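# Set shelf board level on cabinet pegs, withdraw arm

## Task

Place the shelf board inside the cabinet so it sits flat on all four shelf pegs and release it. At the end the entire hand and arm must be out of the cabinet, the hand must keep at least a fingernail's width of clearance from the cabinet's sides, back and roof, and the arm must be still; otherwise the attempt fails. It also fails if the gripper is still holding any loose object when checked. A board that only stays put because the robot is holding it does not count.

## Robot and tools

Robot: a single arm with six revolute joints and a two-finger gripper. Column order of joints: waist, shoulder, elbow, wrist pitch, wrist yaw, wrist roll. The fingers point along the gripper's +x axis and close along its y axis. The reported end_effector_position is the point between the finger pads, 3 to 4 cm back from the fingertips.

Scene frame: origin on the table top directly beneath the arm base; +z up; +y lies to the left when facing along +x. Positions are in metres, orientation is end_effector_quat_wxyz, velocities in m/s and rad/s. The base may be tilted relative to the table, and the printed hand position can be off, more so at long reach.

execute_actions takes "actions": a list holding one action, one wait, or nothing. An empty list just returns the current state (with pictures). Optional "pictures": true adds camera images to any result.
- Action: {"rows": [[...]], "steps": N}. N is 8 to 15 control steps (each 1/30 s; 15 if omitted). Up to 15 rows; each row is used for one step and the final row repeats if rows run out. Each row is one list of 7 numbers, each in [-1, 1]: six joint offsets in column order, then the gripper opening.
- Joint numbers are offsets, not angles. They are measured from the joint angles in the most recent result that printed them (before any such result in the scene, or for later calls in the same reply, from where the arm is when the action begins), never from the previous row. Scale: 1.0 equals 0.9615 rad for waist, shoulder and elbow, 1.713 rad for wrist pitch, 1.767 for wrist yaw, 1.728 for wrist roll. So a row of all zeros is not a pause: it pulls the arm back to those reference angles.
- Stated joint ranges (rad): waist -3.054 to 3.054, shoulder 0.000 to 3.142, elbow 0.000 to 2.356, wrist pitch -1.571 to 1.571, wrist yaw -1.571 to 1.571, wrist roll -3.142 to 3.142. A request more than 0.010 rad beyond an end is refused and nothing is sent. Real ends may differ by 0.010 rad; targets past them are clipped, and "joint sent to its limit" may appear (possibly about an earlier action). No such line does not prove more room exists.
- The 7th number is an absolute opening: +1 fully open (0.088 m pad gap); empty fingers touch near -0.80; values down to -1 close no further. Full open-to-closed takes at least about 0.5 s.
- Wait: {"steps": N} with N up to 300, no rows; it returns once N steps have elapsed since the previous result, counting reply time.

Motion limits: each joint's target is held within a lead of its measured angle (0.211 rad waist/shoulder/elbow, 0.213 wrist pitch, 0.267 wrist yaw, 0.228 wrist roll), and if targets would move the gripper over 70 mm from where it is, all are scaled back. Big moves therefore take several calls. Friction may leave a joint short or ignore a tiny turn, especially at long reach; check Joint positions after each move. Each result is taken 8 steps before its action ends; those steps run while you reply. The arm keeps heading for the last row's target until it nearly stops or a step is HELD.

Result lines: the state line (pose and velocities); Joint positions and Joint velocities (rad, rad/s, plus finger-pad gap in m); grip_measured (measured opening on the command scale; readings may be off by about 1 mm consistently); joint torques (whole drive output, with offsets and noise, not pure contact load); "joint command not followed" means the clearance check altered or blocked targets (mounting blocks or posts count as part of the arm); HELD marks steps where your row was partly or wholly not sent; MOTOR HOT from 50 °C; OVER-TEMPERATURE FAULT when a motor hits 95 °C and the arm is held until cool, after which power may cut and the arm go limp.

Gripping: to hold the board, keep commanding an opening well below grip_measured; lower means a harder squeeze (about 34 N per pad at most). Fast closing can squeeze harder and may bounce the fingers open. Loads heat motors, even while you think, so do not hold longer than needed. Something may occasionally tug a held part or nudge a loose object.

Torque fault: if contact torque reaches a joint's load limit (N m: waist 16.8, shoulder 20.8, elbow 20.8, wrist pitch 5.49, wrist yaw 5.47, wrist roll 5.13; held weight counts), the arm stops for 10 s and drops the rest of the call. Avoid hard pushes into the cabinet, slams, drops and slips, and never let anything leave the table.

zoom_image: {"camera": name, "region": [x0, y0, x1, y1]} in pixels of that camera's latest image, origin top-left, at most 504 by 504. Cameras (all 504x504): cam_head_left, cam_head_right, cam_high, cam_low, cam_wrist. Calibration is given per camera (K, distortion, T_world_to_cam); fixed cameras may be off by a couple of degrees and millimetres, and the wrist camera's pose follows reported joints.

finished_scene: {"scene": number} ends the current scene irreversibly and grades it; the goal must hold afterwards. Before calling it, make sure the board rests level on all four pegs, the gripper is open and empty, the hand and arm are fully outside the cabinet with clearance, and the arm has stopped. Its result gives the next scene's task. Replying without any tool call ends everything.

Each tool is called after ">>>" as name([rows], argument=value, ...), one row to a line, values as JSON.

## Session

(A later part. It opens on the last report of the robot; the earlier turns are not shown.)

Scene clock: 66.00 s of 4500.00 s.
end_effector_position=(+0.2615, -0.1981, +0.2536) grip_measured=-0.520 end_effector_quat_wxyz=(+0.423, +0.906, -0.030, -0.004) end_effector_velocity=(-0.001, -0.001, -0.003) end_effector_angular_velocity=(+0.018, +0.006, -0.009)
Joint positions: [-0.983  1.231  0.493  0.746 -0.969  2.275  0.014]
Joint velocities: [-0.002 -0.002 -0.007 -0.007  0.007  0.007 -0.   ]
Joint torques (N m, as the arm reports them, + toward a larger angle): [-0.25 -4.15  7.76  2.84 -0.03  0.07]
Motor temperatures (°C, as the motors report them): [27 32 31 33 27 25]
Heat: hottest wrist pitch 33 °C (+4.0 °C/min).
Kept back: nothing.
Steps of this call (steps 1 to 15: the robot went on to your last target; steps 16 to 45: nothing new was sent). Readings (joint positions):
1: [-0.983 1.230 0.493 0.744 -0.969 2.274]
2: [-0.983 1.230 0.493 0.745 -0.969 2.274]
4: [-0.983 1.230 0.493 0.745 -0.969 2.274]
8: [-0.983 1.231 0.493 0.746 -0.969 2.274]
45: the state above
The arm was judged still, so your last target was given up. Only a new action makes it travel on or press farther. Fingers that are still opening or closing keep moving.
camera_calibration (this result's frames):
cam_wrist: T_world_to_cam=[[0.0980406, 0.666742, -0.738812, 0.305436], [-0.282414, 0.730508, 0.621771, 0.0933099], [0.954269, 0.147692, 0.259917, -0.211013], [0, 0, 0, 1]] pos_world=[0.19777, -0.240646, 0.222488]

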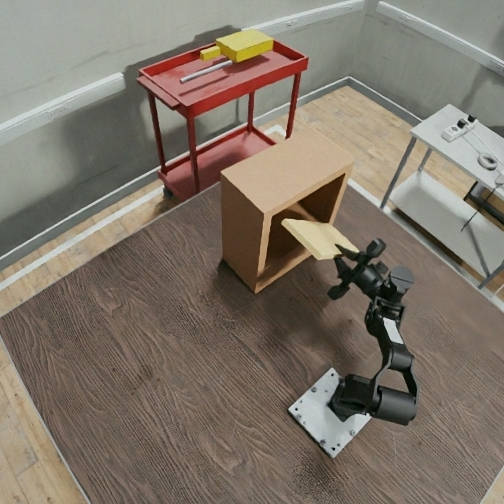

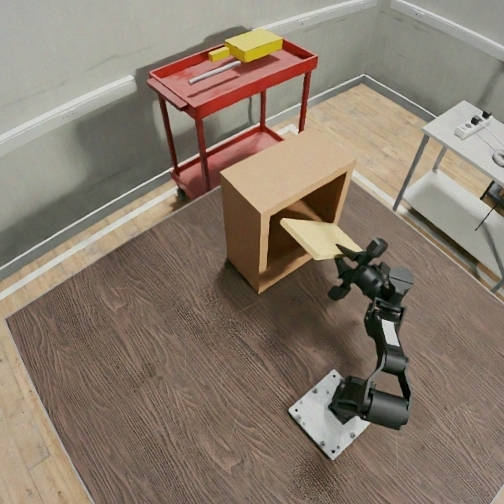

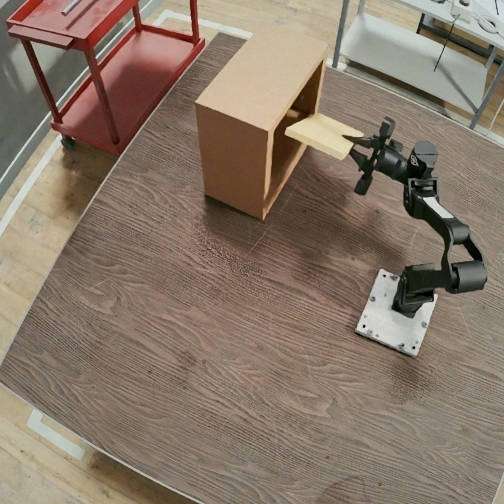

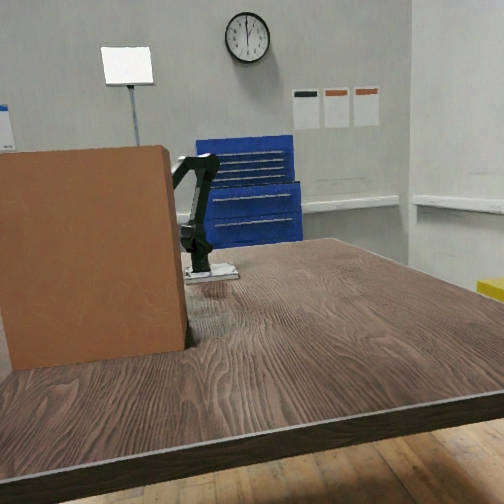

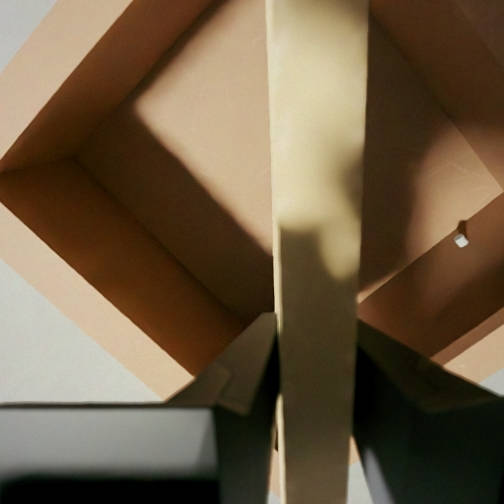

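>>> execute_actions(actions=[])

Scene clock: 83.10 s of 4500.00 s.
end_effector_position=(+0.2614, -0.1982, +0.2525) grip_measured=-0.520 end_effector_quat_wxyz=(+0.421, +0.906, -0.030, -0.005) end_effector_velocity=(-0.001, +0.001, -0.001) end_effector_angular_velocity=(-0.001, +0.004, +0.005)
Joint positions: [-0.983  1.232  0.491  0.746 -0.969  2.275  0.014]
Joint velocities: [-0.002 -0.002 -0.002 -0.007 -0.007 -0.007 -0.   ]
Joint torques (N m, as the arm reports them, + toward a larger angle): [-0.28 -4.32  8.02  2.82 -0.05  0.05]
Motor temperatures (°C, as the motors report them): [27 31 32 36 27 25]
Heat: hottest wrist pitch 36 °C (+6.1 °C/min).
Kept back: nothing.
Steps of this call (steps 1 to 513: nothing new was sent). Readings (joint positions):
1: [-0.983 1.231 0.493 0.746 -0.969 2.275]
2: [-0.983 1.231 0.493 0.746 -0.969 2.275]
4: [-0.983 1.231 0.493 0.746 -0.969 2.275]
8: [-0.983 1.231 0.493 0.746 -0.969 2.275]
513: the state above
camera_calibration (this result's frames):
cam_wrist: T_world_to_cam=[[0.0971189, 0.668921, -0.736962, 0.30489], [-0.281197, 0.728736, 0.624397, 0.0926896], [0.954723, 0.146591, 0.258873, -0.210717], [0, 0, 0, 1]] pos_world=[0.19763, -0.240604, 0.221366]

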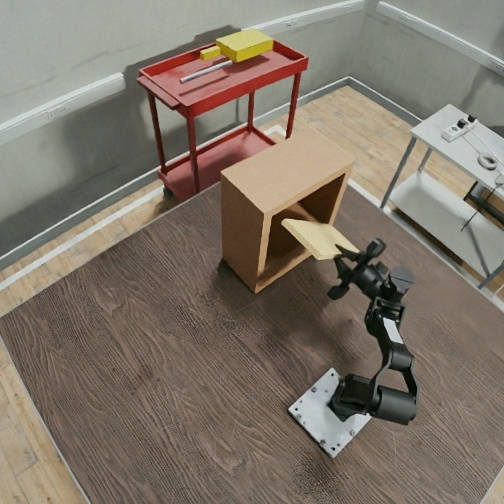

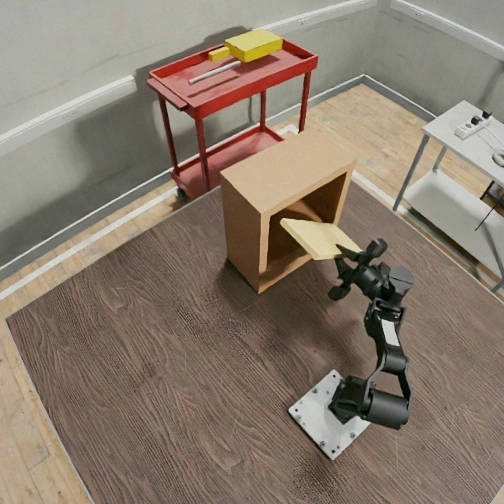

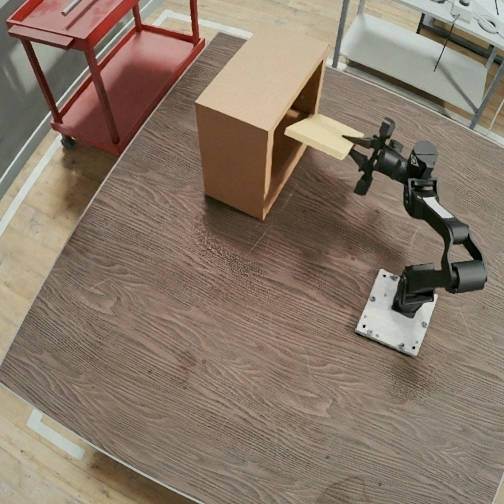

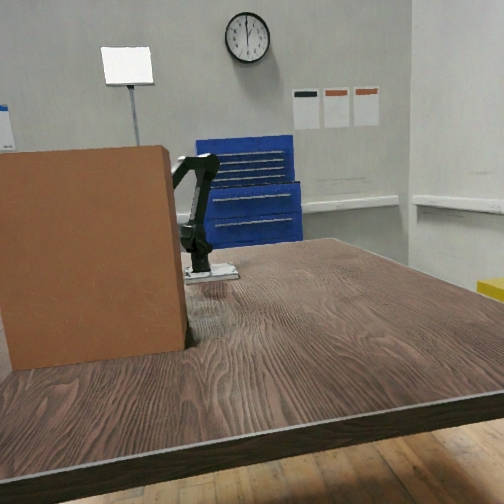

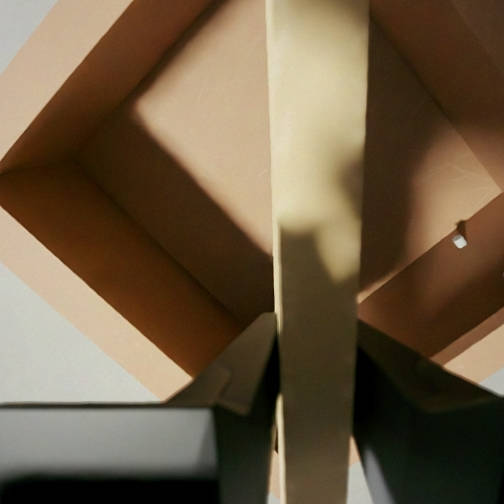

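>>> execute_actions([
  {"rows": [[0.0031,-0.0073,0.0208,0.0066,0.0017,0,-1],[0.0105,0.0021,0.0250,0.0099,0.0054,0,-1],[0.0219,0.0155,0.0310,0.0146,0.0114,0,-1],[0.0372,0.0328,0.0382,0.0206,0.0197,0,-1],[0.0552,0.0507,0.0448,0.0271,0.0295,0,-1],[0.0765,0.0721,0.0541,0.0341,0.0411,0,-1],[0.0991,0.0949,0.0654,0.0406,0.0534,0,-1],[0.1209,0.1167,0.0779,0.0462,0.0652,0,-1],[0.1419,0.1386,0.0915,0.0510,0.0766,0,-1],[0.1621,0.1598,0.1061,0.0551,0.0877,0,-1],[0.1817,0.1811,0.1216,0.0584,0.0983,0,-1],[0.2006,0.2022,0.1379,0.0612,0.1086,0,-1],[0.2188,0.2231,0.1550,0.0634,0.1185,0,-1],[0.2364,0.2433,0.1725,0.0653,0.1281,0,-1],[0.2534,0.2640,0.1908,0.0668,0.1373,0,-1]], "steps": 15},
])

>>> execute_actions([
  {"rows": [[0.0788,0.0872,0.1059,0.0141,0.0423,0,-1],[0.0945,0.1075,0.1251,0.0149,0.0509,0,-1],[0.1097,0.1280,0.1449,0.0154,0.0591,0,-1],[0.1244,0.1484,0.1652,0.0152,0.0671,0,-1],[0.1384,0.1683,0.1858,0.0149,0.0748,0,-1],[0.1521,0.1886,0.2068,0.0144,0.0822,0,-1],[0.1652,0.2089,0.2283,0.0135,0.0893,0,-1],[0.1778,0.2291,0.2501,0.0124,0.0962,0,-1],[0.1901,0.2489,0.2725,0.0113,0.1029,0,-1],[0.2010,0.2673,0.2934,0.0100,0.1088,0,-1],[0.2098,0.2824,0.3108,0.0088,0.1136,0,-1],[0.2163,0.2940,0.3245,0.0076,0.1171,0,-1],[0.2210,0.3023,0.3345,0.0068,0.1197,0,-1],[0.2238,0.3072,0.3405,0.0061,0.1212,0,-1],[0.2248,0.3089,0.3425,0.0060,0.1217,0,-1]], "steps": 15},
])

>>> execute_actions([
  {"steps": 20},
], pictures=true)

Scene clock: 84.20 s of 4500.00 s.
end_effector_position=(+0.2725, -0.1999, +0.2513) grip_measured=-0.520 end_effector_quat_wxyz=(+0.423, +0.905, -0.033, -0.004) end_effector_velocity=(+0.130, -0.012, -0.018) end_effector_angular_velocity=(-0.028, +0.003, +0.009)
Joint positions: [-0.944  1.272  0.505  0.777 -0.925  2.275  0.014]
Joint velocities: [ 0.442  0.452  0.203  0.242  0.432 -0.037 -0.   ]
Joint torques (N m, as the arm reports them, + toward a larger angle): [ 0.82 -4.03 10.03  2.83  0.1  -0.02]
Motor temperatures (°C, as the motors report them): [27 31 32 36 27 25]
Heat: hottest wrist pitch 36 °C (+6.2 °C/min).
Steps of this call (steps 1 to 26: nothing new was sent; steps 27 to 33: the first 7 steps of this action). Readings (joint positions):
27: [-0.983 1.232 0.491 0.746 -0.969 2.275]
28: [-0.983 1.232 0.491 0.747 -0.969 2.275]
30: [-0.976 1.239 0.492 0.756 -0.960 2.275]
33: the state above

Scene clock: 84.70 s of 4500.00 s.
end_effector_position=(+0.3641, -0.2071, +0.2505) grip_measured=-0.520 end_effector_quat_wxyz=(+0.422, +0.906, -0.032, -0.003) end_effector_velocity=(+0.195, -0.012, +0.009) end_effector_angular_velocity=(+0.005, -0.009, +0.010)
Joint positions: [-0.695  1.559  0.727  0.842 -0.68   2.275  0.014]
Joint velocities: [ 0.413  0.574  0.589 -0.007  0.403  0.007 -0.   ]
Joint torques (N m, as the arm reports them, + toward a larger angle): [ 0.49 -6.76 10.01  3.16  0.1  -0.05]
Motor temperatures (°C, as the motors report them): [27 31 32 36 27 25]
Heat: hottest wrist pitch 36 °C (+6.1 °C/min).
Steps of this call (steps 1 to 8: the last 8 steps of your previous action; steps 9 to 15: the first 7 steps of this action, its rows measured from where the robot was after step 8). Readings (joint positions):
8: [-0.802 1.422 0.597 0.832 -0.788 2.275]
9: [-0.785 1.442 0.614 0.834 -0.771 2.275]
10: [-0.769 1.462 0.632 0.837 -0.755 2.275]
12: [-0.738 1.501 0.669 0.840 -0.723 2.275]
15: the state above

Scene clock: 85.37 s of 4500.00 s.
end_effector_position=(+0.4191, -0.2095, +0.2512) grip_measured=-0.520 end_effector_quat_wxyz=(+0.422, +0.906, -0.032, -0.002) end_effector_velocity=(+0.003, +0.003, -0.003) end_effector_angular_velocity=(+0.017, +0.013, +0.025)
Joint positions: [-0.591  1.72   0.9    0.832 -0.576  2.275  0.014]
Joint velocities: [ 0.002  0.007  0.012 -0.022 -0.022  0.007  0.   ]
Joint torques (N m, as the arm reports them, + toward a larger angle): [ 0.37 -8.25 10.03  3.04  0.1  -0.04]
Motor temperatures (°C, as the motors report them): [27 31 32 36 27 25]
Heat: hottest wrist pitch 36 °C (+6.1 °C/min).
Kept back: nothing.
Steps of this call (steps 1 to 8: the last 8 steps of your previous action; steps 9 to 20: the robot went on to your last target). Readings (joint positions):
1: [-0.682 1.578 0.746 0.842 -0.666 2.275]
2: [-0.668 1.598 0.766 0.842 -0.653 2.275]
4: [-0.643 1.636 0.806 0.842 -0.629 2.275]
8: [-0.607 1.692 0.867 0.835 -0.595 2.275]
20: the state above
camera_calibration (this result's frames):
cam_wrist: T_world_to_cam=[[0.10273, 0.666763, -0.738155, 0.293651], [-0.28491, 0.730714, 0.62039, 0.149106], [0.953034, 0.146575, 0.265034, -0.360139], [0, 0, 0, 1]] pos_world=[0.355539, -0.251962, 0.219705]

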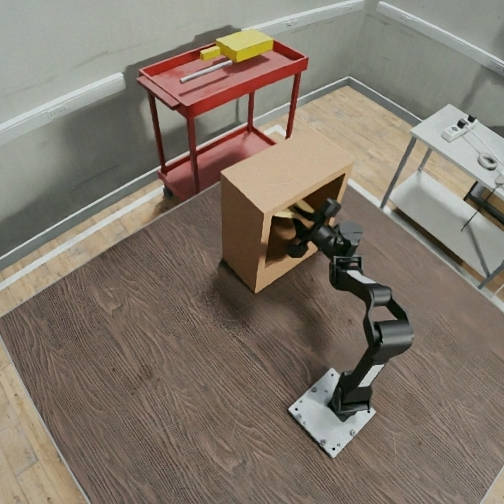

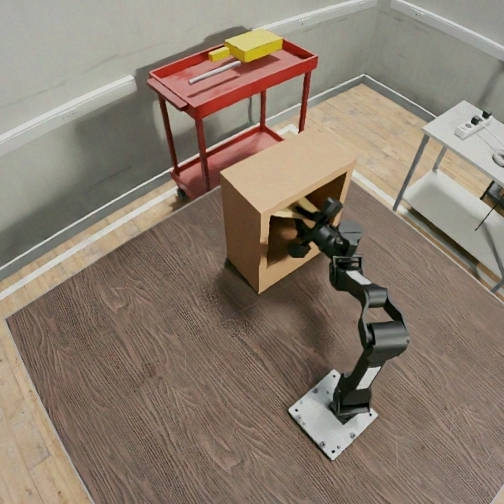

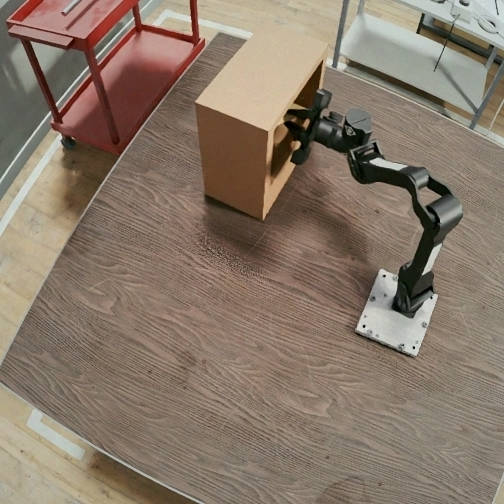

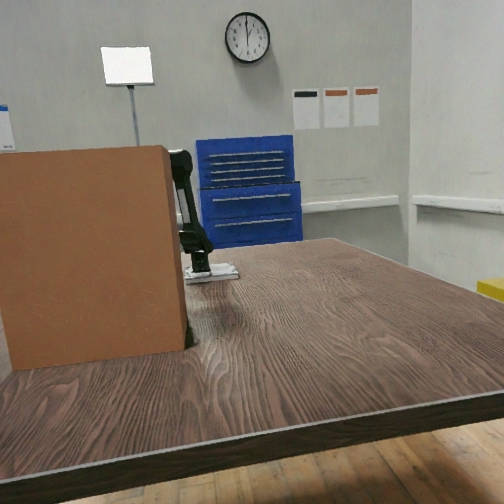

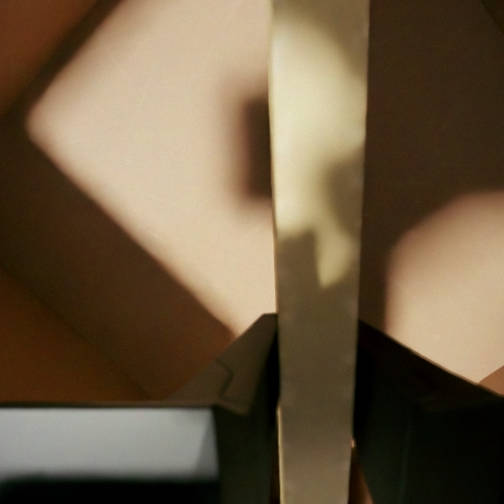

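>>> zoom_image(camera="cam_wrist", region=[0, 0, 140, 140])

>>> zoom_image(camera="cam_wrist", region=[424, 330, 504, 410])

>>> zoom_image(camera="cam_wrist", region=[424, 0, 504, 80])

>>> zoom_image(camera="cam_wrist", region=[0, 240, 180, 420])

>>> zoom_image(camera="cam_head_right", region=[250, 150, 380, 280])

Region (0, 0, 140, 140) of cam_wrist's 504x504 image, scaled by 3.600, with more detail than that image has.

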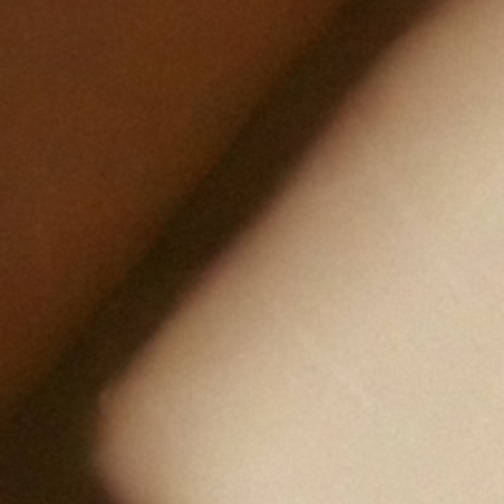

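Region (424, 330, 504, 410) of cam_wrist's 504x504 image, scaled by 6.300, with more detail than that image has.

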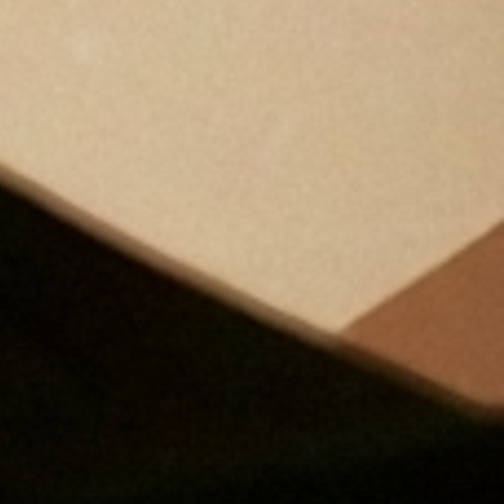

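Region (424, 0, 504, 80) of cam_wrist's 504x504 image, scaled by 6.300, with more detail than that image has.

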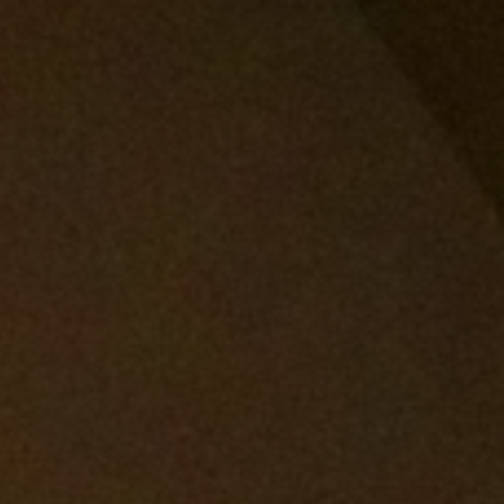

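Region (0, 240, 180, 420) of cam_wrist's 504x504 image, scaled by 2.800, with more detail than that image has.

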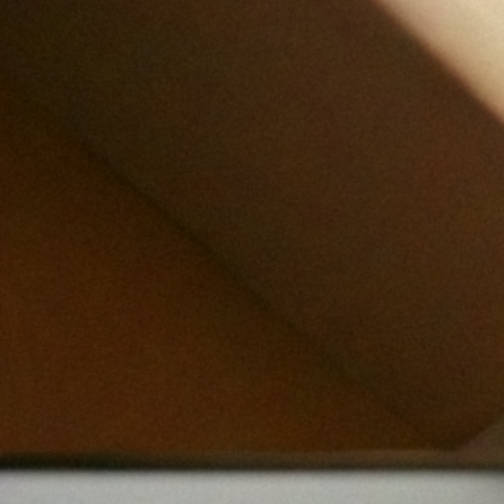

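Region (250, 150, 380, 280) of cam_head_right's 504x504 image, scaled by 3.877, with more detail than that image has.

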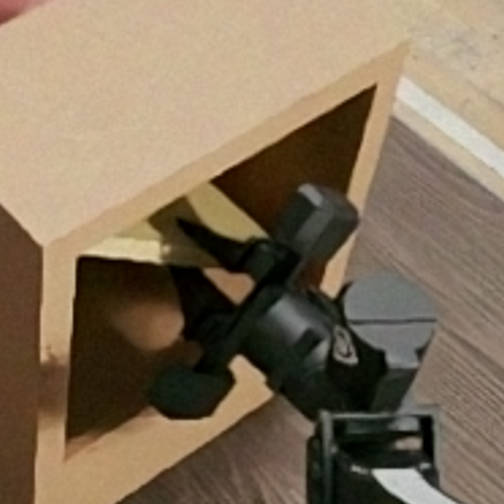

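>>> zoom_image(camera="cam_wrist", region=[250, 0, 390, 140])

>>> zoom_image(camera="cam_wrist", region=[250, 200, 390, 340])

>>> zoom_image(camera="cam_wrist", region=[250, 364, 390, 504])

Region (250, 0, 390, 140) of cam_wrist's 504x504 image, scaled by 3.600, with more detail than that image has.

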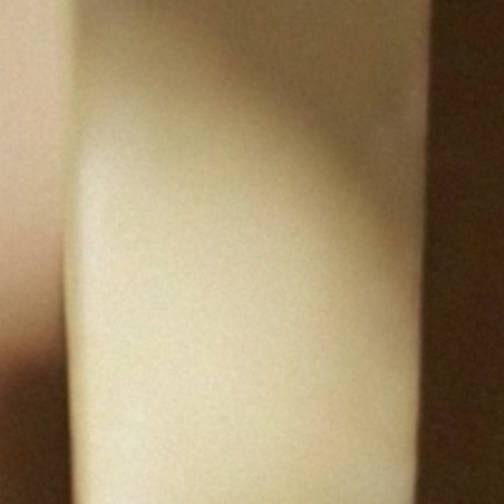

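Region (250, 200, 390, 340) of cam_wrist's 504x504 image, scaled by 3.600, with more detail than that image has.

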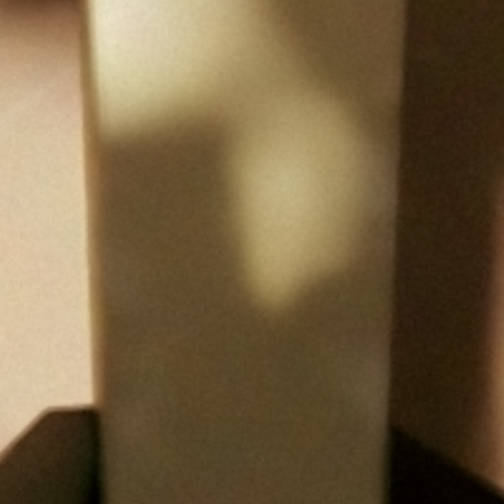

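Region (250, 364, 390, 504) of cam_wrist's 504x504 image, scaled by 3.600, with more detail than that image has.

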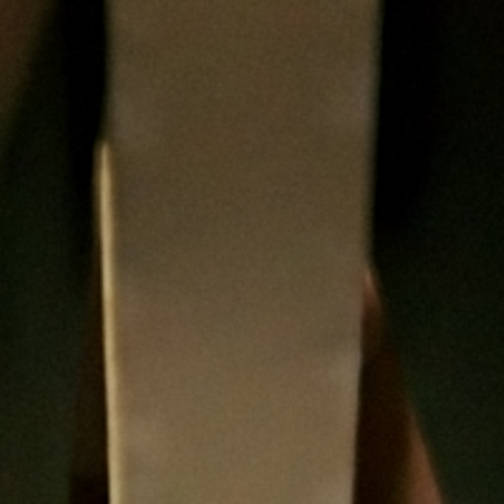

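>>> execute_actions([
  {"rows": [[0.0052,-0.0052,0.0250,0.0064,0.0017,-0.0046,-1],[0.0062,-0.0073,0.0229,0.0070,0.0021,-0.0133,-1],[0.0080,-0.0094,0.0218,0.0070,0.0027,-0.0249,-1],[0.0101,-0.0104,0.0208,0.0073,0.0034,-0.0405,-1],[0.0122,-0.0104,0.0208,0.0073,0.0042,-0.0596,-1],[0.0140,-0.0104,0.0208,0.0073,0.0048,-0.0799,-1],[0.0153,-0.0104,0.0208,0.0073,0.0052,-0.1001,-1],[0.0161,-0.0104,0.0208,0.0073,0.0055,-0.1209,-1],[0.0161,-0.0104,0.0208,0.0073,0.0055,-0.1412,-1],[0.0161,-0.0104,0.0208,0.0073,0.0055,-0.1615,-1],[0.0161,-0.0104,0.0208,0.0073,0.0055,-0.1817,-1],[0.0161,-0.0104,0.0208,0.0073,0.0055,-0.2020,-1],[0.0161,-0.0104,0.0208,0.0073,0.0055,-0.2228,-1],[0.0161,-0.0104,0.0208,0.0073,0.0055,-0.2431,-1],[0.0161,-0.0104,0.0208,0.0073,0.0055,-0.2627,-1]], "steps": 15},
])

>>> execute_actions([
  {"rows": [[0.003,-0.0104,0.0208,0.0073,0.001,-0.0877,-1],[0.002,-0.0104,0.0208,0.0073,0.0005,-0.1050,-1],[0.001,-0.0104,0.0208,0.0073,0,-0.1207,-1],[0,-0.0104,0.0208,0.0073,0,-0.1351,-1],[0,-0.0104,0.0208,0.0073,0,-0.1484,-1],[0,-0.0104,0.0208,0.0073,0,-0.1606,-1],[0,-0.0104,0.0208,0.0073,0,-0.1716,-1],[0,-0.0104,0.0208,0.0073,0,-0.1814,-1],[0,-0.0104,0.0208,0.0073,0,-0.1895,-1],[0,-0.0104,0.0208,0.0073,0,-0.1965,-1],[0,-0.0104,0.0208,0.0073,0,-0.2023,-1],[0,-0.0104,0.0208,0.0073,0,-0.2069,-1],[0,-0.0104,0.0208,0.0073,0,-0.2098,-1],[0,-0.0104,0.0208,0.0073,0,-0.2115,-1],[0,-0.0104,0.0208,0.0073,0,-0.2127,-1]], "steps": 15},
])

>>> execute_actions([
  {"steps": 18},
], pictures=true)

Scene clock: 101.33 s of 4500.00 s.
end_effector_position=(+0.4209, -0.2084, +0.2507) grip_measured=-0.520 end_effector_quat_wxyz=(+0.460, +0.887, -0.031, -0.003) end_effector_velocity=(+0.009, +0.021, +0.002) end_effector_angular_velocity=(-0.758, +0.038, +0.037)
Joint positions: [-0.585  1.724  0.903  0.832 -0.572  2.19   0.014]
Joint velocities: [ 0.046 -0.002 -0.002  0.007 -0.007 -0.755  0.   ]
Joint torques (N m, as the arm reports them, + toward a larger angle): [ 0.46 -9.31  9.25  3.21  0.07 -0.13]
Motor temperatures (°C, as the motors report them): [27 33 34 39 27 25]
Heat: hottest wrist pitch 39 °C (+9.2 °C/min).
Steps of this call (steps 1 to 15: the robot went on to your last target; steps 16 to 472: nothing new was sent; steps 473 to 479: the first 7 steps of this action). Readings (joint positions):
473: [-0.590 1.724 0.903 0.831 -0.575 2.275]
474: [-0.590 1.724 0.903 0.831 -0.575 2.272]
476: [-0.589 1.724 0.903 0.832 -0.574 2.252]
479: the state above

Scene clock: 101.83 s of 4500.00 s.
end_effector_position=(+0.4222, -0.2062, +0.2505) grip_measured=-0.520 end_effector_quat_wxyz=(+0.651, +0.759, -0.028, -0.009) end_effector_velocity=(-0.000, +0.000, -0.001) end_effector_angular_velocity=(-0.740, +0.038, -0.011)
Joint positions: [-0.579  1.725  0.903  0.832 -0.569  1.73   0.014]
Joint velocities: [-0.002  0.002 -0.002  0.007 -0.007 -0.74  -0.   ]
Joint torques (N m, as the arm reports them, + toward a larger angle): [ 0.03 -8.96  9.43  3.24  0.07 -0.18]
Motor temperatures (°C, as the motors report them): [27 33 34 39 27 25]
Heat: hottest wrist pitch 39 °C (+9.1 °C/min).
Steps of this call (steps 1 to 8: the last 8 steps of your previous action; steps 9 to 15: the first 7 steps of this action, its rows measured from where the robot was after step 8). Readings (joint positions):
8: [-0.579 1.724 0.903 0.832 -0.569 1.939]
9: [-0.579 1.724 0.903 0.832 -0.569 1.905]
10: [-0.579 1.724 0.903 0.832 -0.569 1.872]
12: [-0.579 1.724 0.903 0.832 -0.569 1.810]
15: the state above

Scene clock: 102.43 s of 4500.00 s.
end_effector_position=(+0.4222, -0.2062, +0.2504) grip_measured=-0.520 end_effector_quat_wxyz=(+0.707, +0.707, -0.027, -0.012) end_effector_velocity=(-0.001, +0.000, -0.001) end_effector_angular_velocity=(-0.018, +0.007, +0.004)
Joint positions: [-0.579  1.725  0.903  0.831 -0.569  1.577  0.014]
Joint velocities: [-0.002 -0.002 -0.002 -0.007 -0.007 -0.022 -0.   ]
Joint torques (N m, as the arm reports them, + toward a larger angle): [ 0.09 -8.98  9.45  3.28  0.02 -0.14]
Motor temperatures (°C, as the motors report them): [27 33 34 39 27 25]
Heat: hottest wrist pitch 39 °C (+9.2 °C/min).
Kept back: nothing.
Steps of this call (steps 1 to 8: the last 8 steps of your previous action; steps 9 to 18: the robot went on to your last target). Readings (joint positions):
1: [-0.579 1.725 0.903 0.832 -0.569 1.707]
2: [-0.579 1.725 0.903 0.832 -0.569 1.685]
4: [-0.579 1.725 0.903 0.832 -0.569 1.649]
8: [-0.579 1.725 0.903 0.831 -0.569 1.603]
18: the state above
camera_calibration (this result's frames):
cam_wrist: T_world_to_cam=[[0.0695453, 0.0361741, -0.996923, 0.239396], [-0.261185, 0.965143, 0.0168007, 0.337538], [0.96278, 0.259212, 0.0765692, -0.297059], [0, 0, 0, 1]] pos_world=[0.357514, -0.257431, 0.255734]

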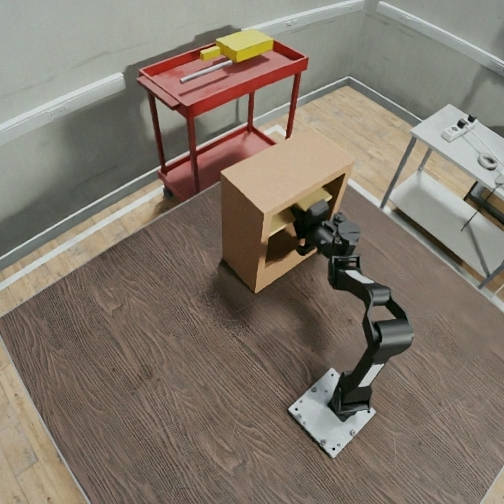

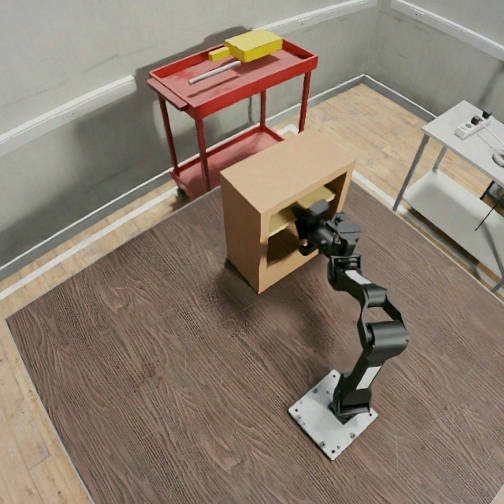

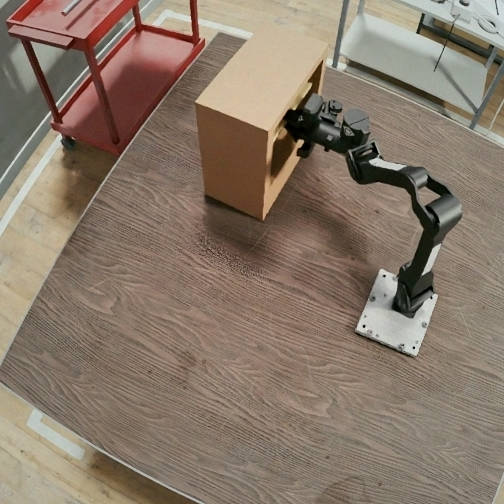

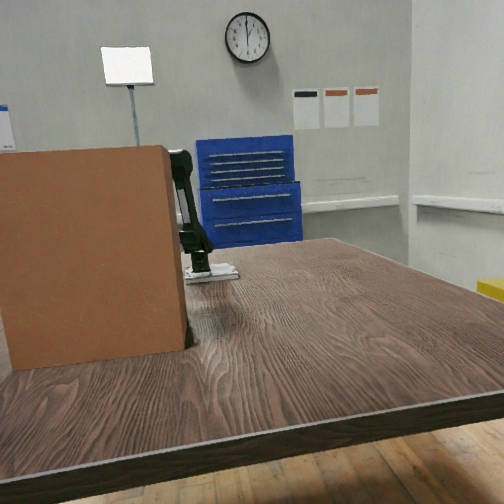

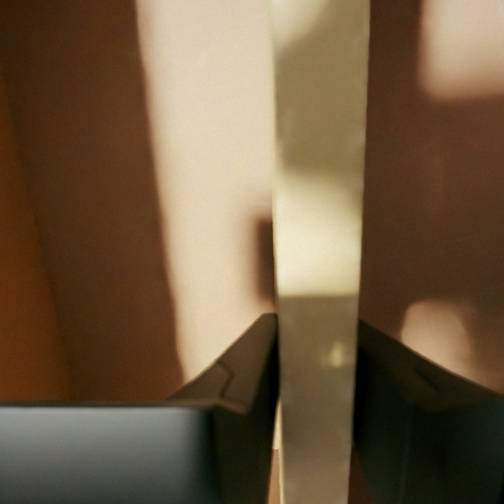

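>>> zoom_image(camera="cam_head_left", region=[250, 150, 370, 270])

>>> zoom_image(camera="cam_wrist", region=[250, 400, 320, 504])

>>> zoom_image(camera="cam_high", region=[255, 45, 385, 175])

Region (250, 150, 370, 270) of cam_head_left's 504x504 image, scaled by 4.200, with more detail than that image has.

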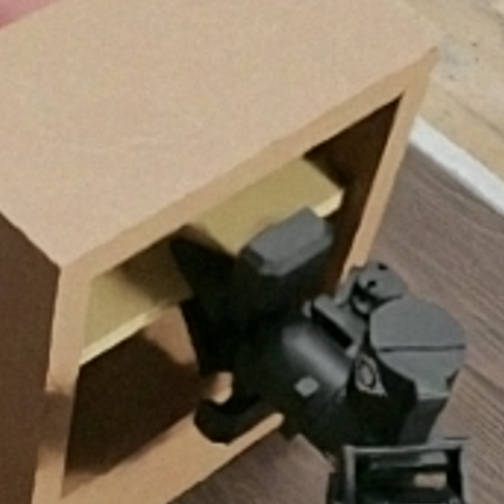

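Region (250, 400, 320, 504) of cam_wrist's 504x504 image, scaled by 4.846, with more detail than that image has; it fills the left 339 columns of this view, and the rest is white.

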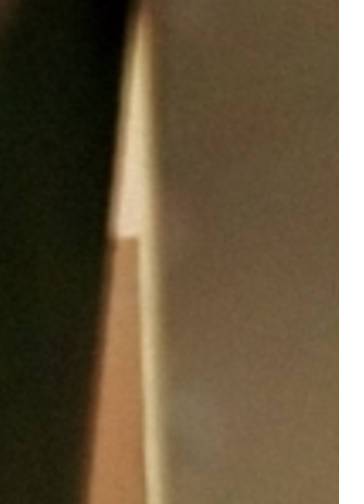

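Region (255, 45, 385, 175) of cam_high's 504x504 image, scaled by 3.877, with more detail than that image has.

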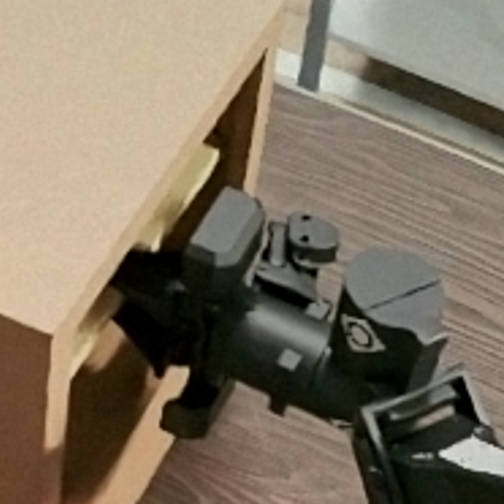

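>>> execute_actions([
  {"rows": [[0,-0.0079,0.0162,0.0081,0,0,-1],[0,-0.0045,0.0109,0.0100,0,0,-1],[0,-0.0002,0.0058,0.0130,0,0,-1],[0,0.0040,0.0010,0.0169,0,0,-1],[0,0.0080,-0.0024,0.0212,0,0,-1],[0,0.0130,-0.0067,0.0264,0,0,-1],[0,0.0186,-0.0111,0.0321,0,0,-1],[0,0.0242,-0.0155,0.0378,0,0,-1],[0,0.0300,-0.0198,0.0435,0,0,-1],[0,0.0357,-0.0240,0.0492,0,0,-1],[0,0.0416,-0.0282,0.0549,0,0,-1],[0,0.0475,-0.0323,0.0607,0,0,-1],[0,0.0536,-0.0363,0.0664,0,0,-1],[0,0.0597,-0.0402,0.0721,0,0,-1],[0,0.0659,-0.0441,0.0778,0,0,-1]], "steps": 15},
])

>>> execute_actions([
  {"rows": [[0,0.0234,-0.0096,0.0339,0,0,-1],[0,0.0297,-0.0132,0.0397,0,0,-1],[0,0.0362,-0.0168,0.0454,0,0,-1],[0,0.0427,-0.0204,0.0511,0,0,-1],[0,0.0494,-0.0239,0.0569,0,0,-1],[0,0.0561,-0.0272,0.0626,0,0,-1],[0,0.0628,-0.0306,0.0684,0,0,-1],[0,0.0698,-0.0339,0.0741,0,0,-1],[0,0.0767,-0.0370,0.0799,0,0,-1],[0,0.0832,-0.0398,0.0852,0,0,-1],[0,0.0885,-0.0421,0.0895,0,0,-1],[0,0.0924,-0.0439,0.0929,0,0,-1],[0,0.0951,-0.0451,0.0953,0,0,-1],[0,0.0966,-0.0459,0.0967,0,0,-1],[0,0.0970,-0.0461,0.0972,0,0,-1]], "steps": 15},
])

>>> execute_actions([
  {"steps": 20},
], pictures=true)

Scene clock: 109.83 s of 4500.00 s.
end_effector_position=(+0.4224, -0.2063, +0.2508) grip_measured=-0.520 end_effector_quat_wxyz=(+0.710, +0.704, -0.031, -0.008) end_effector_velocity=(-0.002, +0.001, -0.016) end_effector_angular_velocity=(-0.057, -0.069, +0.004)
Joint positions: [-0.579  1.73   0.9    0.853 -0.569  1.574  0.014]
Joint velocities: [-0.002  0.071 -0.071  0.227 -0.007 -0.007  0.   ]
Joint torques (N m, as the arm reports them, + toward a larger angle): [ 0.06 -7.58  7.37  3.09  0.03  0.02]
Motor temperatures (°C, as the motors report them): [27 34 34 41 27 25]
Heat: hottest wrist pitch 41 °C (+9.1 °C/min).
Steps of this call (steps 1 to 15: the robot went on to your last target; steps 16 to 215: nothing new was sent; steps 216 to 222: the first 7 steps of this action). Readings (joint positions):
216: [-0.579 1.725 0.903 0.831 -0.569 1.574]
217: [-0.579 1.725 0.903 0.832 -0.569 1.574]
219: [-0.579 1.726 0.903 0.836 -0.569 1.574]
222: the state above

Scene clock: 110.33 s of 4500.00 s.
end_effector_position=(+0.4228, -0.2062, +0.2182) grip_measured=-0.520 end_effector_quat_wxyz=(+0.709, +0.704, -0.030, -0.009) end_effector_velocity=(+0.001, +0.002, -0.049) end_effector_angular_velocity=(-0.035, -0.037, +0.019)
Joint positions: [-0.579  1.813  0.843  0.989 -0.569  1.574  0.014]
Joint velocities: [-0.002  0.168 -0.085  0.3   -0.022 -0.007 -0.   ]
Joint torques (N m, as the arm reports them, + toward a larger angle): [ 0.02 -8.24  7.35  3.28  0.04 -0.02]
Motor temperatures (°C, as the motors report them): [27 34 34 41 27 25]
Heat: hottest wrist pitch 41 °C (+9.0 °C/min).
Steps of this call (steps 1 to 8: the last 8 steps of your previous action; steps 9 to 15: the first 7 steps of this action, its rows measured from where the robot was after step 8). Readings (joint positions):
8: [-0.579 1.771 0.867 0.919 -0.569 1.574]
9: [-0.579 1.778 0.863 0.929 -0.569 1.574]
10: [-0.579 1.784 0.859 0.938 -0.569 1.574]
12: [-0.579 1.796 0.853 0.959 -0.569 1.574]
15: the state above

Scene clock: 111.00 s of 4500.00 s.
end_effector_position=(+0.4227, -0.2061, +0.2003) grip_measured=-0.520 end_effector_quat_wxyz=(+0.710, +0.704, -0.031, -0.008) end_effector_velocity=(-0.001, -0.002, -0.003) end_effector_angular_velocity=(+0.000, +0.010, -0.010)
Joint positions: [-0.579  1.867  0.817  1.071 -0.569  1.574  0.014]
Joint velocities: [-0.002  0.002 -0.002 -0.007  0.007 -0.007 -0.   ]
Joint torques (N m, as the arm reports them, + toward a larger angle): [ 0.01 -8.36  7.06  3.34  0.03 -0.04]
Motor temperatures (°C, as the motors report them): [27 34 34 41 27 25]
Heat: hottest wrist pitch 41 °C (+9.1 °C/min).
Kept back: nothing.
Steps of this call (steps 1 to 8: the last 8 steps of your previous action; steps 9 to 20: the robot went on to your last target). Readings (joint positions):
1: [-0.579 1.819 0.840 0.999 -0.569 1.574]
2: [-0.579 1.825 0.837 1.009 -0.569 1.574]
4: [-0.579 1.837 0.832 1.028 -0.569 1.574]
8: [-0.579 1.858 0.822 1.054 -0.569 1.574]
20: the state above
camera_calibration (this result's frames):
cam_wrist: T_world_to_cam=[[0.0789929, 0.0270015, -0.996509, 0.183394], [-0.261141, 0.965285, 0.00545497, 0.340661], [0.962063, 0.259798, 0.0833019, -0.294652], [0, 0, 0, 1]] pos_world=[0.357947, -0.257237, 0.205441]

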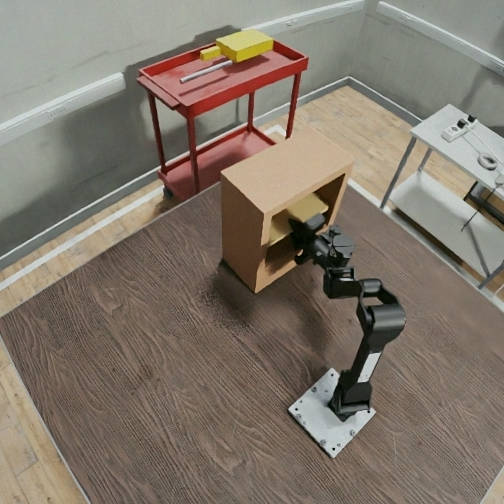

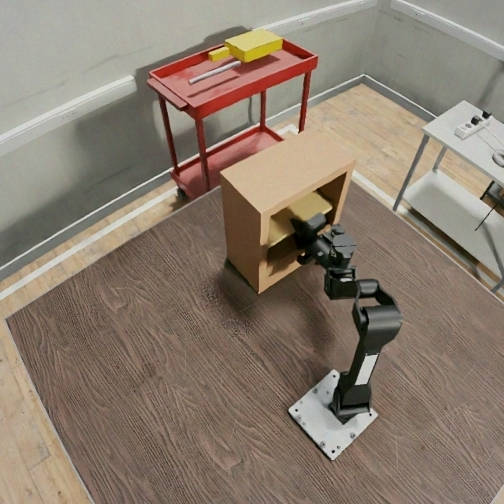

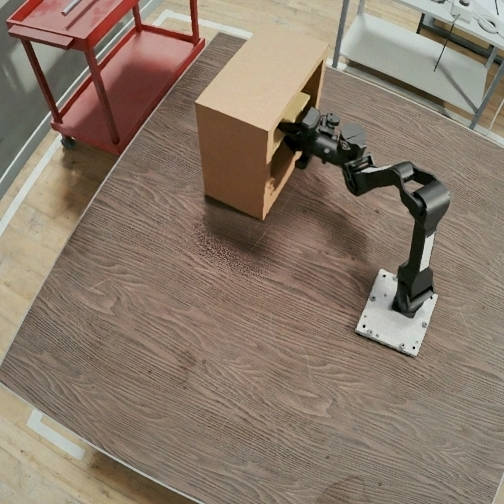

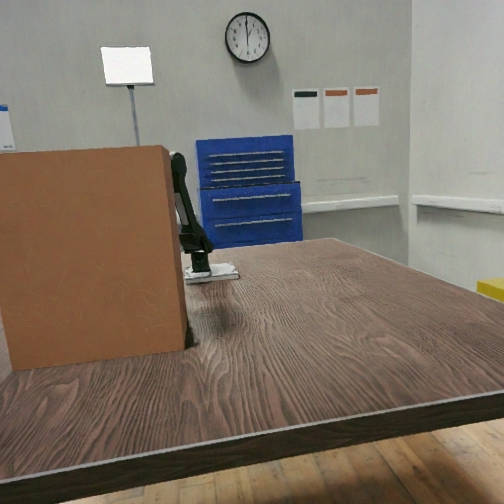

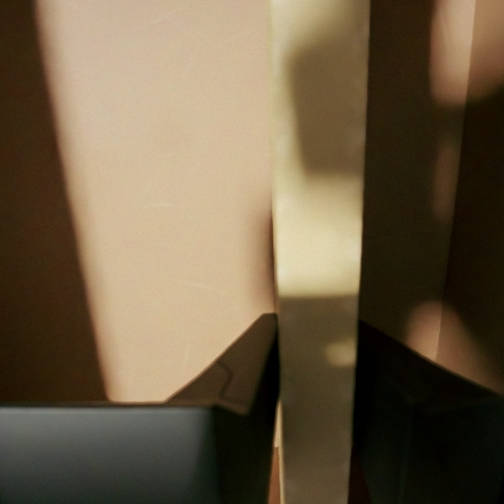

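>>> zoom_image(camera="cam_wrist", region=[404, 0, 504, 100])

>>> zoom_image(camera="cam_wrist", region=[390, 280, 490, 380])

>>> zoom_image(camera="cam_head_left", region=[250, 170, 370, 290])

Region (404, 0, 504, 100) of cam_wrist's 504x504 image, scaled by 5.040, with more detail than that image has.

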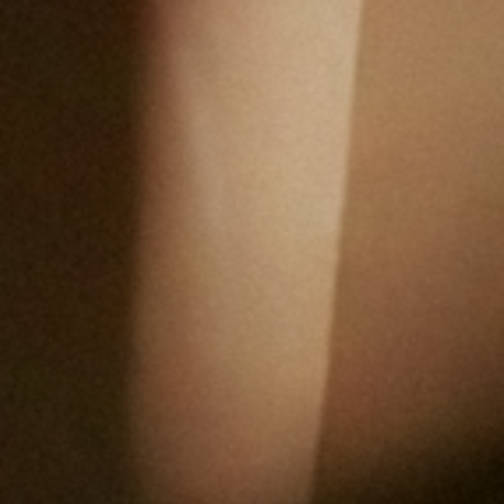

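Region (390, 280, 490, 380) of cam_wrist's 504x504 image, scaled by 5.040, with more detail than that image has.

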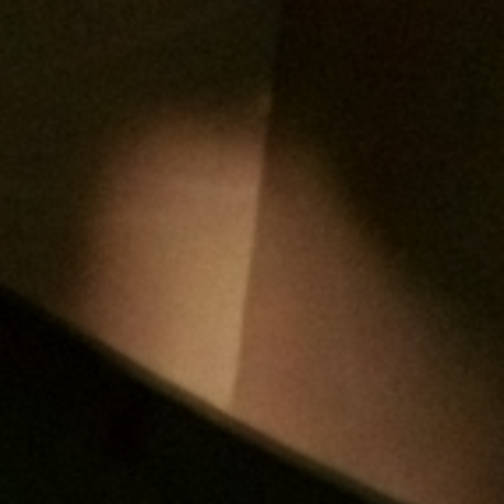

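Region (250, 170, 370, 290) of cam_head_left's 504x504 image, scaled by 4.200, with more detail than that image has.

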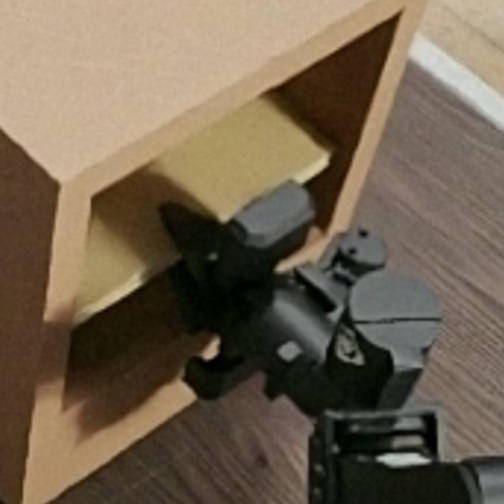

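>>> execute_actions([
  {"rows": [[0,-0.0017,0.0051,0.0087,0,0,-1],[0,-0.0006,0.0046,0.0092,0,0,-1],[0,0.0012,0.0038,0.0101,0,0,-1],[0,0.0035,0.0029,0.0115,0,0,-1],[0,0.0063,0.0018,0.0133,0,0,-1],[0,0.0095,0.0005,0.0154,0,0,-1],[0,0.0129,-0.0008,0.0177,0,0,-1],[0,0.0164,-0.0021,0.0200,0,0,-1],[0,0.0200,-0.0033,0.0224,0,0,-1],[0,0.0234,-0.0045,0.0246,0,0,-1],[0,0.0264,-0.0057,0.0265,0,0,-1],[0,0.0289,-0.0066,0.0282,0,0,-1],[0,0.0307,-0.0072,0.0294,0,0,-1],[0,0.0319,-0.0077,0.0301,0,0,-1],[0,0.0322,-0.0078,0.0304,0,0,-1]], "steps": 15},
])

>>> execute_actions([
  {"steps": 18},
], pictures=true)

Scene clock: 113.10 s of 4500.00 s.
end_effector_position=(+0.4227, -0.2061, +0.1987) grip_measured=-0.520 end_effector_quat_wxyz=(+0.710, +0.704, -0.031, -0.008) end_effector_velocity=(-0.001, +0.003, -0.019) end_effector_angular_velocity=(-0.007, +0.003, +0.019)
Joint positions: [-0.579  1.873  0.815  1.081 -0.569  1.574  0.014]
Joint velocities: [-0.002  0.056 -0.027  0.081 -0.022 -0.007  0.   ]
Joint torques (N m, as the arm reports them, + toward a larger angle): [-0.02 -8.22  6.6   3.31  0.02 -0.02]
Motor temperatures (°C, as the motors report them): [27 34 34 41 27 25]
Heat: hottest wrist pitch 41 °C (+9.0 °C/min).
Steps of this call (steps 1 to 15: the robot went on to your last target; steps 16 to 56: nothing new was sent; steps 57 to 63: the first 7 steps of this action). Readings (joint positions):
57: [-0.579 1.867 0.817 1.072 -0.569 1.574]
58: [-0.579 1.867 0.817 1.072 -0.569 1.574]
60: [-0.579 1.868 0.816 1.075 -0.569 1.574]
63: the state above

Scene clock: 113.70 s of 4500.00 s.
end_effector_position=(+0.4226, -0.2059, +0.1884) grip_measured=-0.520 end_effector_quat_wxyz=(+0.708, +0.705, -0.028, -0.010) end_effector_velocity=(-0.001, -0.002, -0.003) end_effector_angular_velocity=(+0.000, +0.010, -0.010)
Joint positions: [-0.579  1.899  0.804  1.109 -0.569  1.574  0.014]
Joint velocities: [-0.002  0.002 -0.002 -0.007  0.007 -0.007 -0.   ]
Joint torques (N m, as the arm reports them, + toward a larger angle): [ 0.   -8.63  6.79  3.33  0.05 -0.03]
Motor temperatures (°C, as the motors report them): [27 34 34 41 27 25]
Heat: hottest wrist pitch 41 °C (+9.1 °C/min).
Kept back: nothing.
Steps of this call (steps 1 to 8: the last 8 steps of your previous action; steps 9 to 18: the robot went on to your last target). Readings (joint positions):
1: [-0.579 1.875 0.814 1.083 -0.569 1.574]
2: [-0.579 1.877 0.813 1.086 -0.569 1.574]
4: [-0.579 1.884 0.810 1.093 -0.569 1.574]
8: [-0.579 1.895 0.806 1.102 -0.569 1.574]
18: the state above
camera_calibration (this result's frames):
cam_wrist: T_world_to_cam=[[0.0727983, 0.0310668, -0.996863, 0.175074], [-0.261137, 0.965239, 0.0110111, 0.339426], [0.962553, 0.259516, 0.0783804, -0.292924], [0, 0, 0, 1]] pos_world=[0.357847, -0.257048, 0.193747]

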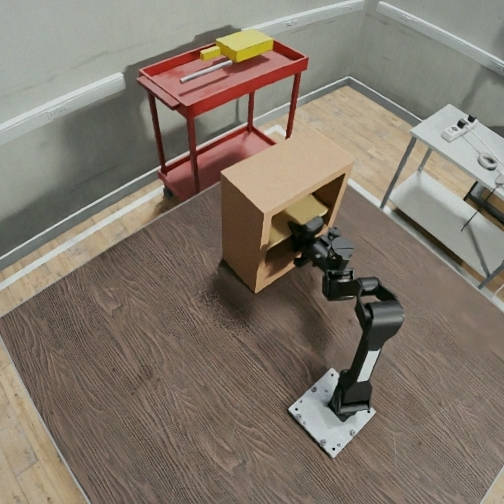

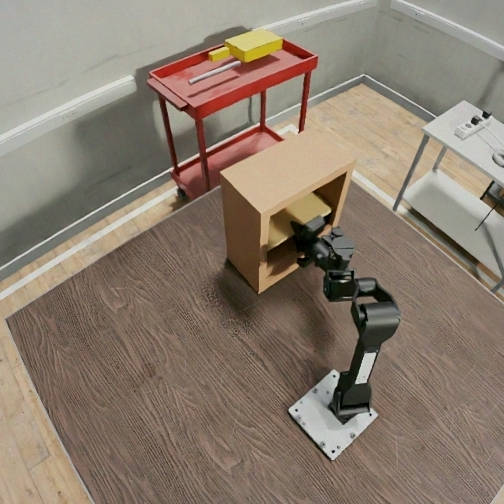

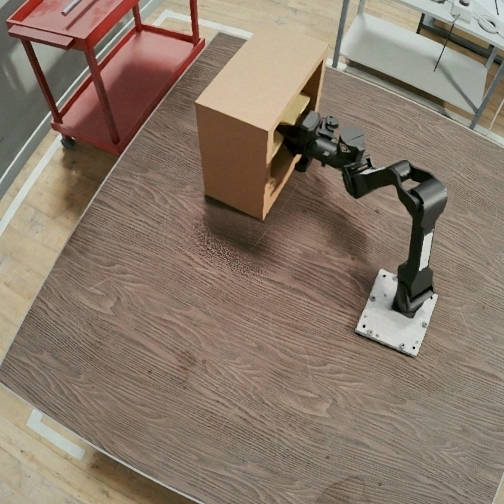

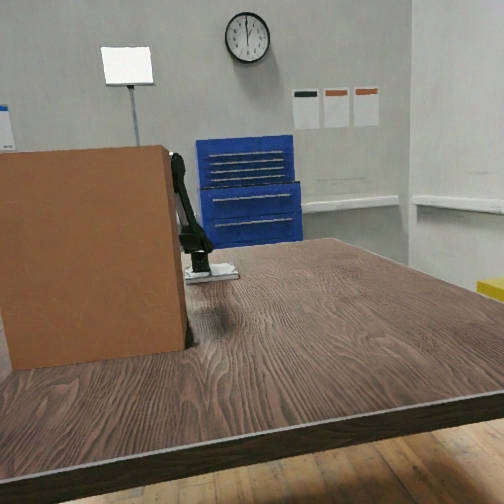

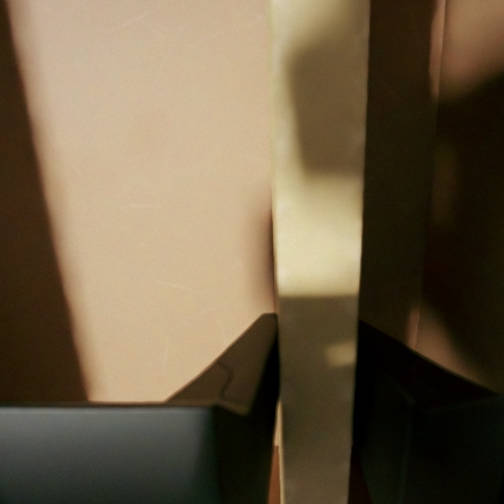

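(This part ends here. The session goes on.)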